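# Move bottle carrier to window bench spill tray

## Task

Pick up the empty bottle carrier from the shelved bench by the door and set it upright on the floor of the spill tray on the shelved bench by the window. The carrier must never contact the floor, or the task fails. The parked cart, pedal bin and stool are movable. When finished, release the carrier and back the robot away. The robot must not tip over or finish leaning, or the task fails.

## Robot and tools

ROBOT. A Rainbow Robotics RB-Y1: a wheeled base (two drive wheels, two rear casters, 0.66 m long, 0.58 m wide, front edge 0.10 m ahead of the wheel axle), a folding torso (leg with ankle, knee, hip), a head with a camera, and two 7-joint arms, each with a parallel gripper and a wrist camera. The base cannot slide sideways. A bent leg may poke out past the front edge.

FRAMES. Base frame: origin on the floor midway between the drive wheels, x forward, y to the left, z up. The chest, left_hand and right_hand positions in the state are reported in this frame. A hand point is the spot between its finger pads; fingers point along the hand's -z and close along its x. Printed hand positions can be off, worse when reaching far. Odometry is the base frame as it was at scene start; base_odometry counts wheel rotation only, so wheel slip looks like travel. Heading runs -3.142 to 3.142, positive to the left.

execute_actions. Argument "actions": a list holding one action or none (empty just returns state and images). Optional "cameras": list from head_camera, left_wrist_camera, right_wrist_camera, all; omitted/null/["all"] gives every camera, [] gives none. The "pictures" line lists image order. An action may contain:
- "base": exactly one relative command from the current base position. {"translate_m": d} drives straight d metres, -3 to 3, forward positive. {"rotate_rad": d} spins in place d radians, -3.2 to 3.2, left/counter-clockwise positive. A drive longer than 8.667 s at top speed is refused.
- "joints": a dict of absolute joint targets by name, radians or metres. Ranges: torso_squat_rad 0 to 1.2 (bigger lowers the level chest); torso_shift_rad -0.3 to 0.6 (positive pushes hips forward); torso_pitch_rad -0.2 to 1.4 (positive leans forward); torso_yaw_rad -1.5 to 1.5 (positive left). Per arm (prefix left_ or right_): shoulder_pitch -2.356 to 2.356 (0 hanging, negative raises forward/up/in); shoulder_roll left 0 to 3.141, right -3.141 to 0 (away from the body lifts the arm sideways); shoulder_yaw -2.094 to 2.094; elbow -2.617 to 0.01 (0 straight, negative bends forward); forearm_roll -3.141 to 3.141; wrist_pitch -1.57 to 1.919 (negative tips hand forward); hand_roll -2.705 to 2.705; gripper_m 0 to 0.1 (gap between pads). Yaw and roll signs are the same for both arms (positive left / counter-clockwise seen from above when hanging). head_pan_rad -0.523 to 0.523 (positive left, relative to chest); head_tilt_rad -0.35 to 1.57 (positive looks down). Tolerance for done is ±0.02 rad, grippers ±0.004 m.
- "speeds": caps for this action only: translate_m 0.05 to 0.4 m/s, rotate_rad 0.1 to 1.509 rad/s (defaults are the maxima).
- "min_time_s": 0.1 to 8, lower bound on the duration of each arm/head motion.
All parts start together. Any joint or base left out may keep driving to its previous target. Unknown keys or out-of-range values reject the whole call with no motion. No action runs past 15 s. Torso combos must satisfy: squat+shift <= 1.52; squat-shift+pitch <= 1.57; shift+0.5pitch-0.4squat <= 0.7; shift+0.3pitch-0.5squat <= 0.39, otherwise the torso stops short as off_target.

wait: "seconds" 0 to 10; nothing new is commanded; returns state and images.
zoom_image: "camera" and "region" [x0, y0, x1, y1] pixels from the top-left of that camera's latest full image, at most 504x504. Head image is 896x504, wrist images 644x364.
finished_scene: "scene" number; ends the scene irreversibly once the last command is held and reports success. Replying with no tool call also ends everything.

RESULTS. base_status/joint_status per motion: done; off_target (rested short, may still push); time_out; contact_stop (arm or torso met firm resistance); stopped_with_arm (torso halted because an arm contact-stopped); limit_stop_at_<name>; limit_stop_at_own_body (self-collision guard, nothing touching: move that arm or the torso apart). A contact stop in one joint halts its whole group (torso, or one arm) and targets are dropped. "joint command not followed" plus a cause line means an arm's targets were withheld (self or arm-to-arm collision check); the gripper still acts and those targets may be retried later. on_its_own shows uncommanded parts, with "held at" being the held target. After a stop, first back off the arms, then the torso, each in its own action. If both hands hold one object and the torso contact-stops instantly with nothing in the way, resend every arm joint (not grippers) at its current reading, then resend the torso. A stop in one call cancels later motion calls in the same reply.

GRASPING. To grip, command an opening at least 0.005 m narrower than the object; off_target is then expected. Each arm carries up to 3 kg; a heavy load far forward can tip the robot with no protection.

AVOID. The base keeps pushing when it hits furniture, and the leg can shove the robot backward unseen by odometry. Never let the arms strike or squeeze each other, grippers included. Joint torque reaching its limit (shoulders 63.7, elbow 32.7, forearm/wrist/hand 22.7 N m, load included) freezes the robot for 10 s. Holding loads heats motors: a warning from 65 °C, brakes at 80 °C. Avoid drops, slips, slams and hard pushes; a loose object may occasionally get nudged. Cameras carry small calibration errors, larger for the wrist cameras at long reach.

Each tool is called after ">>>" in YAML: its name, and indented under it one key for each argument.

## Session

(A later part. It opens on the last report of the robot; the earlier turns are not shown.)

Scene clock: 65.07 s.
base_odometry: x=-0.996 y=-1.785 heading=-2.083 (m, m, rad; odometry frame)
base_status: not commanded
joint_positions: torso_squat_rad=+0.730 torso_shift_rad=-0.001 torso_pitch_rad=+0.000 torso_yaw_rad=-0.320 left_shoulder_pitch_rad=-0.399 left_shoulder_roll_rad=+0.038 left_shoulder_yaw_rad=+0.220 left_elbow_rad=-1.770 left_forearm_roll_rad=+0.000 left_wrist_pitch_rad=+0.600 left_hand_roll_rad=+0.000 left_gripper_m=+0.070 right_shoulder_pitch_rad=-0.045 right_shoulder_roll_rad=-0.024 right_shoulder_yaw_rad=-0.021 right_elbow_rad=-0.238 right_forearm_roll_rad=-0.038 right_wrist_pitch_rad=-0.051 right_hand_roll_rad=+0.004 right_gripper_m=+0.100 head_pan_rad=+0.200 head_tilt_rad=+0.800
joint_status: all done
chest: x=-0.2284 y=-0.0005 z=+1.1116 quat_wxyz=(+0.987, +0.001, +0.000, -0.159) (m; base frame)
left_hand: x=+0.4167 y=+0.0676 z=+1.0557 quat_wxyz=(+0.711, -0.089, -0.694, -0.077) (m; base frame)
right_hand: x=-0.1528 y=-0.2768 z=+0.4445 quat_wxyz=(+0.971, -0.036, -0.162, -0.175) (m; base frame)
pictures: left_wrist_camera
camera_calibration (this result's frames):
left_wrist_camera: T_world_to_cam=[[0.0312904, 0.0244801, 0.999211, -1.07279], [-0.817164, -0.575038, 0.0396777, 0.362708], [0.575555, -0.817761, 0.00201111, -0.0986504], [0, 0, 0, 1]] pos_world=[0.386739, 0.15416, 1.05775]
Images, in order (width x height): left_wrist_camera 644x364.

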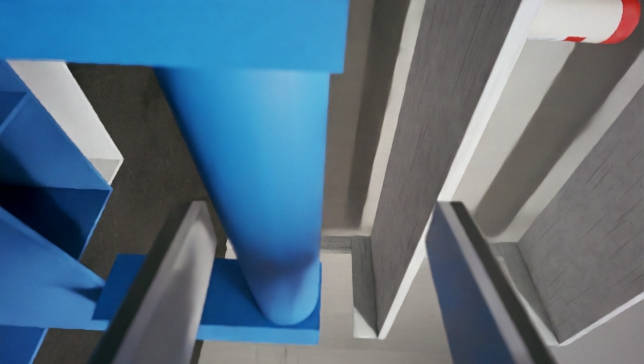

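>>> execute_actions:
  actions:
    - {"joints":{"torso_squat_rad":0.78}}
  cameras: ["left_wrist_camera"]

>>> execute_actions:
  actions:
    - {"base":{"translate_m":-0.5},"joints":{"head_tilt_rad":0.5,"head_pan_rad":0.4},"speeds":{"translate_m":0.15}}
  cameras: ["head_camera"]

Scene clock: 66.00 s.
base_odometry: x=-0.996 y=-1.785 heading=-2.083 (m, m, rad; odometry frame)
base_status: not commanded
joint_positions: torso_squat_rad=+0.780 torso_shift_rad=-0.001 torso_pitch_rad=+0.000 torso_yaw_rad=-0.320 left_shoulder_pitch_rad=-0.400 left_shoulder_roll_rad=+0.038 left_shoulder_yaw_rad=+0.220 left_elbow_rad=-1.770 left_forearm_roll_rad=+0.000 left_wrist_pitch_rad=+0.600 left_hand_roll_rad=+0.000 left_gripper_m=+0.070 right_shoulder_pitch_rad=-0.045 right_shoulder_roll_rad=-0.024 right_shoulder_yaw_rad=-0.021 right_elbow_rad=-0.238 right_forearm_roll_rad=-0.038 right_wrist_pitch_rad=-0.051 right_hand_roll_rad=+0.004 right_gripper_m=+0.100 head_pan_rad=+0.200 head_tilt_rad=+0.800
joint_status: all done
chest: x=-0.2285 y=-0.0005 z=+1.0876 quat_wxyz=(+0.987, +0.001, +0.000, -0.159) (m; base frame)
left_hand: x=+0.4167 y=+0.0676 z=+1.0319 quat_wxyz=(+0.711, -0.089, -0.694, -0.077) (m; base frame)
right_hand: x=-0.1528 y=-0.2768 z=+0.4205 quat_wxyz=(+0.971, -0.036, -0.162, -0.175) (m; base frame)
pictures: left_wrist_camera
camera_calibration (this result's frames):
left_wrist_camera: T_world_to_cam=[[0.0308623, 0.0245608, 0.999222, -1.04891], [-0.817217, -0.574983, 0.0393739, 0.363926], [0.575503, -0.817797, 0.00232621, -0.0989085], [0, 0, 0, 1]] pos_world=[0.386701, 0.154126, 1.03399]
Images, in order (width x height): left_wrist_camera 644x364.

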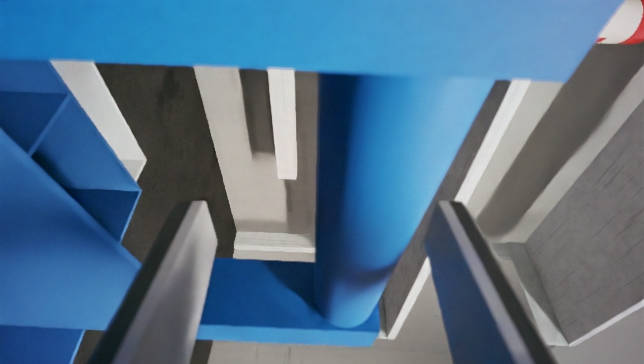

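Scene clock: 70.30 s.
base_odometry: x=-0.750 y=-1.349 heading=-2.084 (m, m, rad; odometry frame)
base_status: done
joint_positions: torso_squat_rad=+0.780 torso_shift_rad=-0.001 torso_pitch_rad=+0.000 torso_yaw_rad=-0.320 left_shoulder_pitch_rad=-0.400 left_shoulder_roll_rad=+0.038 left_shoulder_yaw_rad=+0.220 left_elbow_rad=-1.770 left_forearm_roll_rad=+0.000 left_wrist_pitch_rad=+0.600 left_hand_roll_rad=+0.000 left_gripper_m=+0.070 right_shoulder_pitch_rad=-0.045 right_shoulder_roll_rad=-0.024 right_shoulder_yaw_rad=-0.021 right_elbow_rad=-0.238 right_forearm_roll_rad=-0.038 right_wrist_pitch_rad=-0.051 right_hand_roll_rad=+0.004 right_gripper_m=+0.100 head_pan_rad=+0.400 head_tilt_rad=+0.500
joint_status: all done
chest: x=-0.2284 y=-0.0005 z=+1.0876 quat_wxyz=(+0.987, +0.001, +0.000, -0.159) (m; base frame)
left_hand: x=+0.4167 y=+0.0676 z=+1.0319 quat_wxyz=(+0.711, -0.089, -0.694, -0.077) (m; base frame)
right_hand: x=-0.1528 y=-0.2768 z=+0.4205 quat_wxyz=(+0.971, -0.036, -0.162, -0.175) (m; base frame)
pictures: head_camera
camera_calibration (this result's frames):
head_camera: T_world_to_cam=[[0.109044, -0.993662, 0.027299, -0.021231], [-0.425088, -0.0714388, -0.902329, 1.12728], [0.89856, 0.0867892, -0.430184, 0.683084], [0, 0, 0, 1]] pos_world=[-0.132284, 0.000150772, 1.31161]
Images, in order (width x height): head_camera 896x504.

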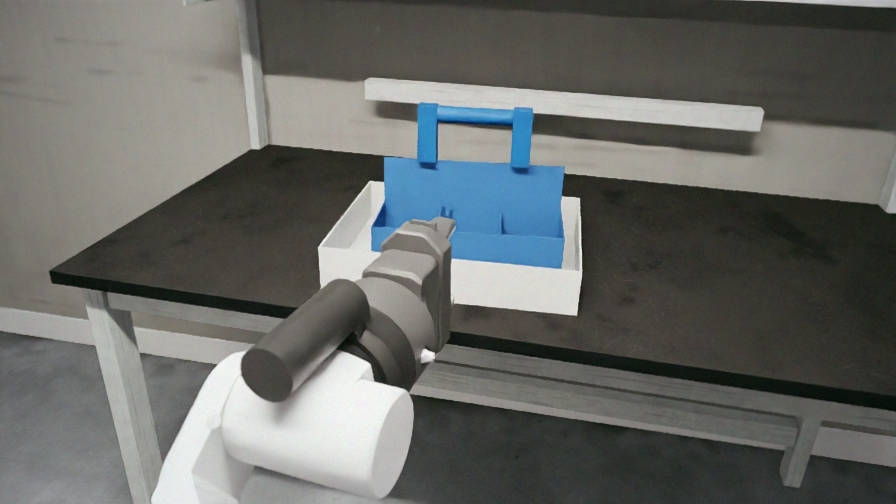

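>>> finished_scene:
  scene: 2

The scene is finished: the task was done.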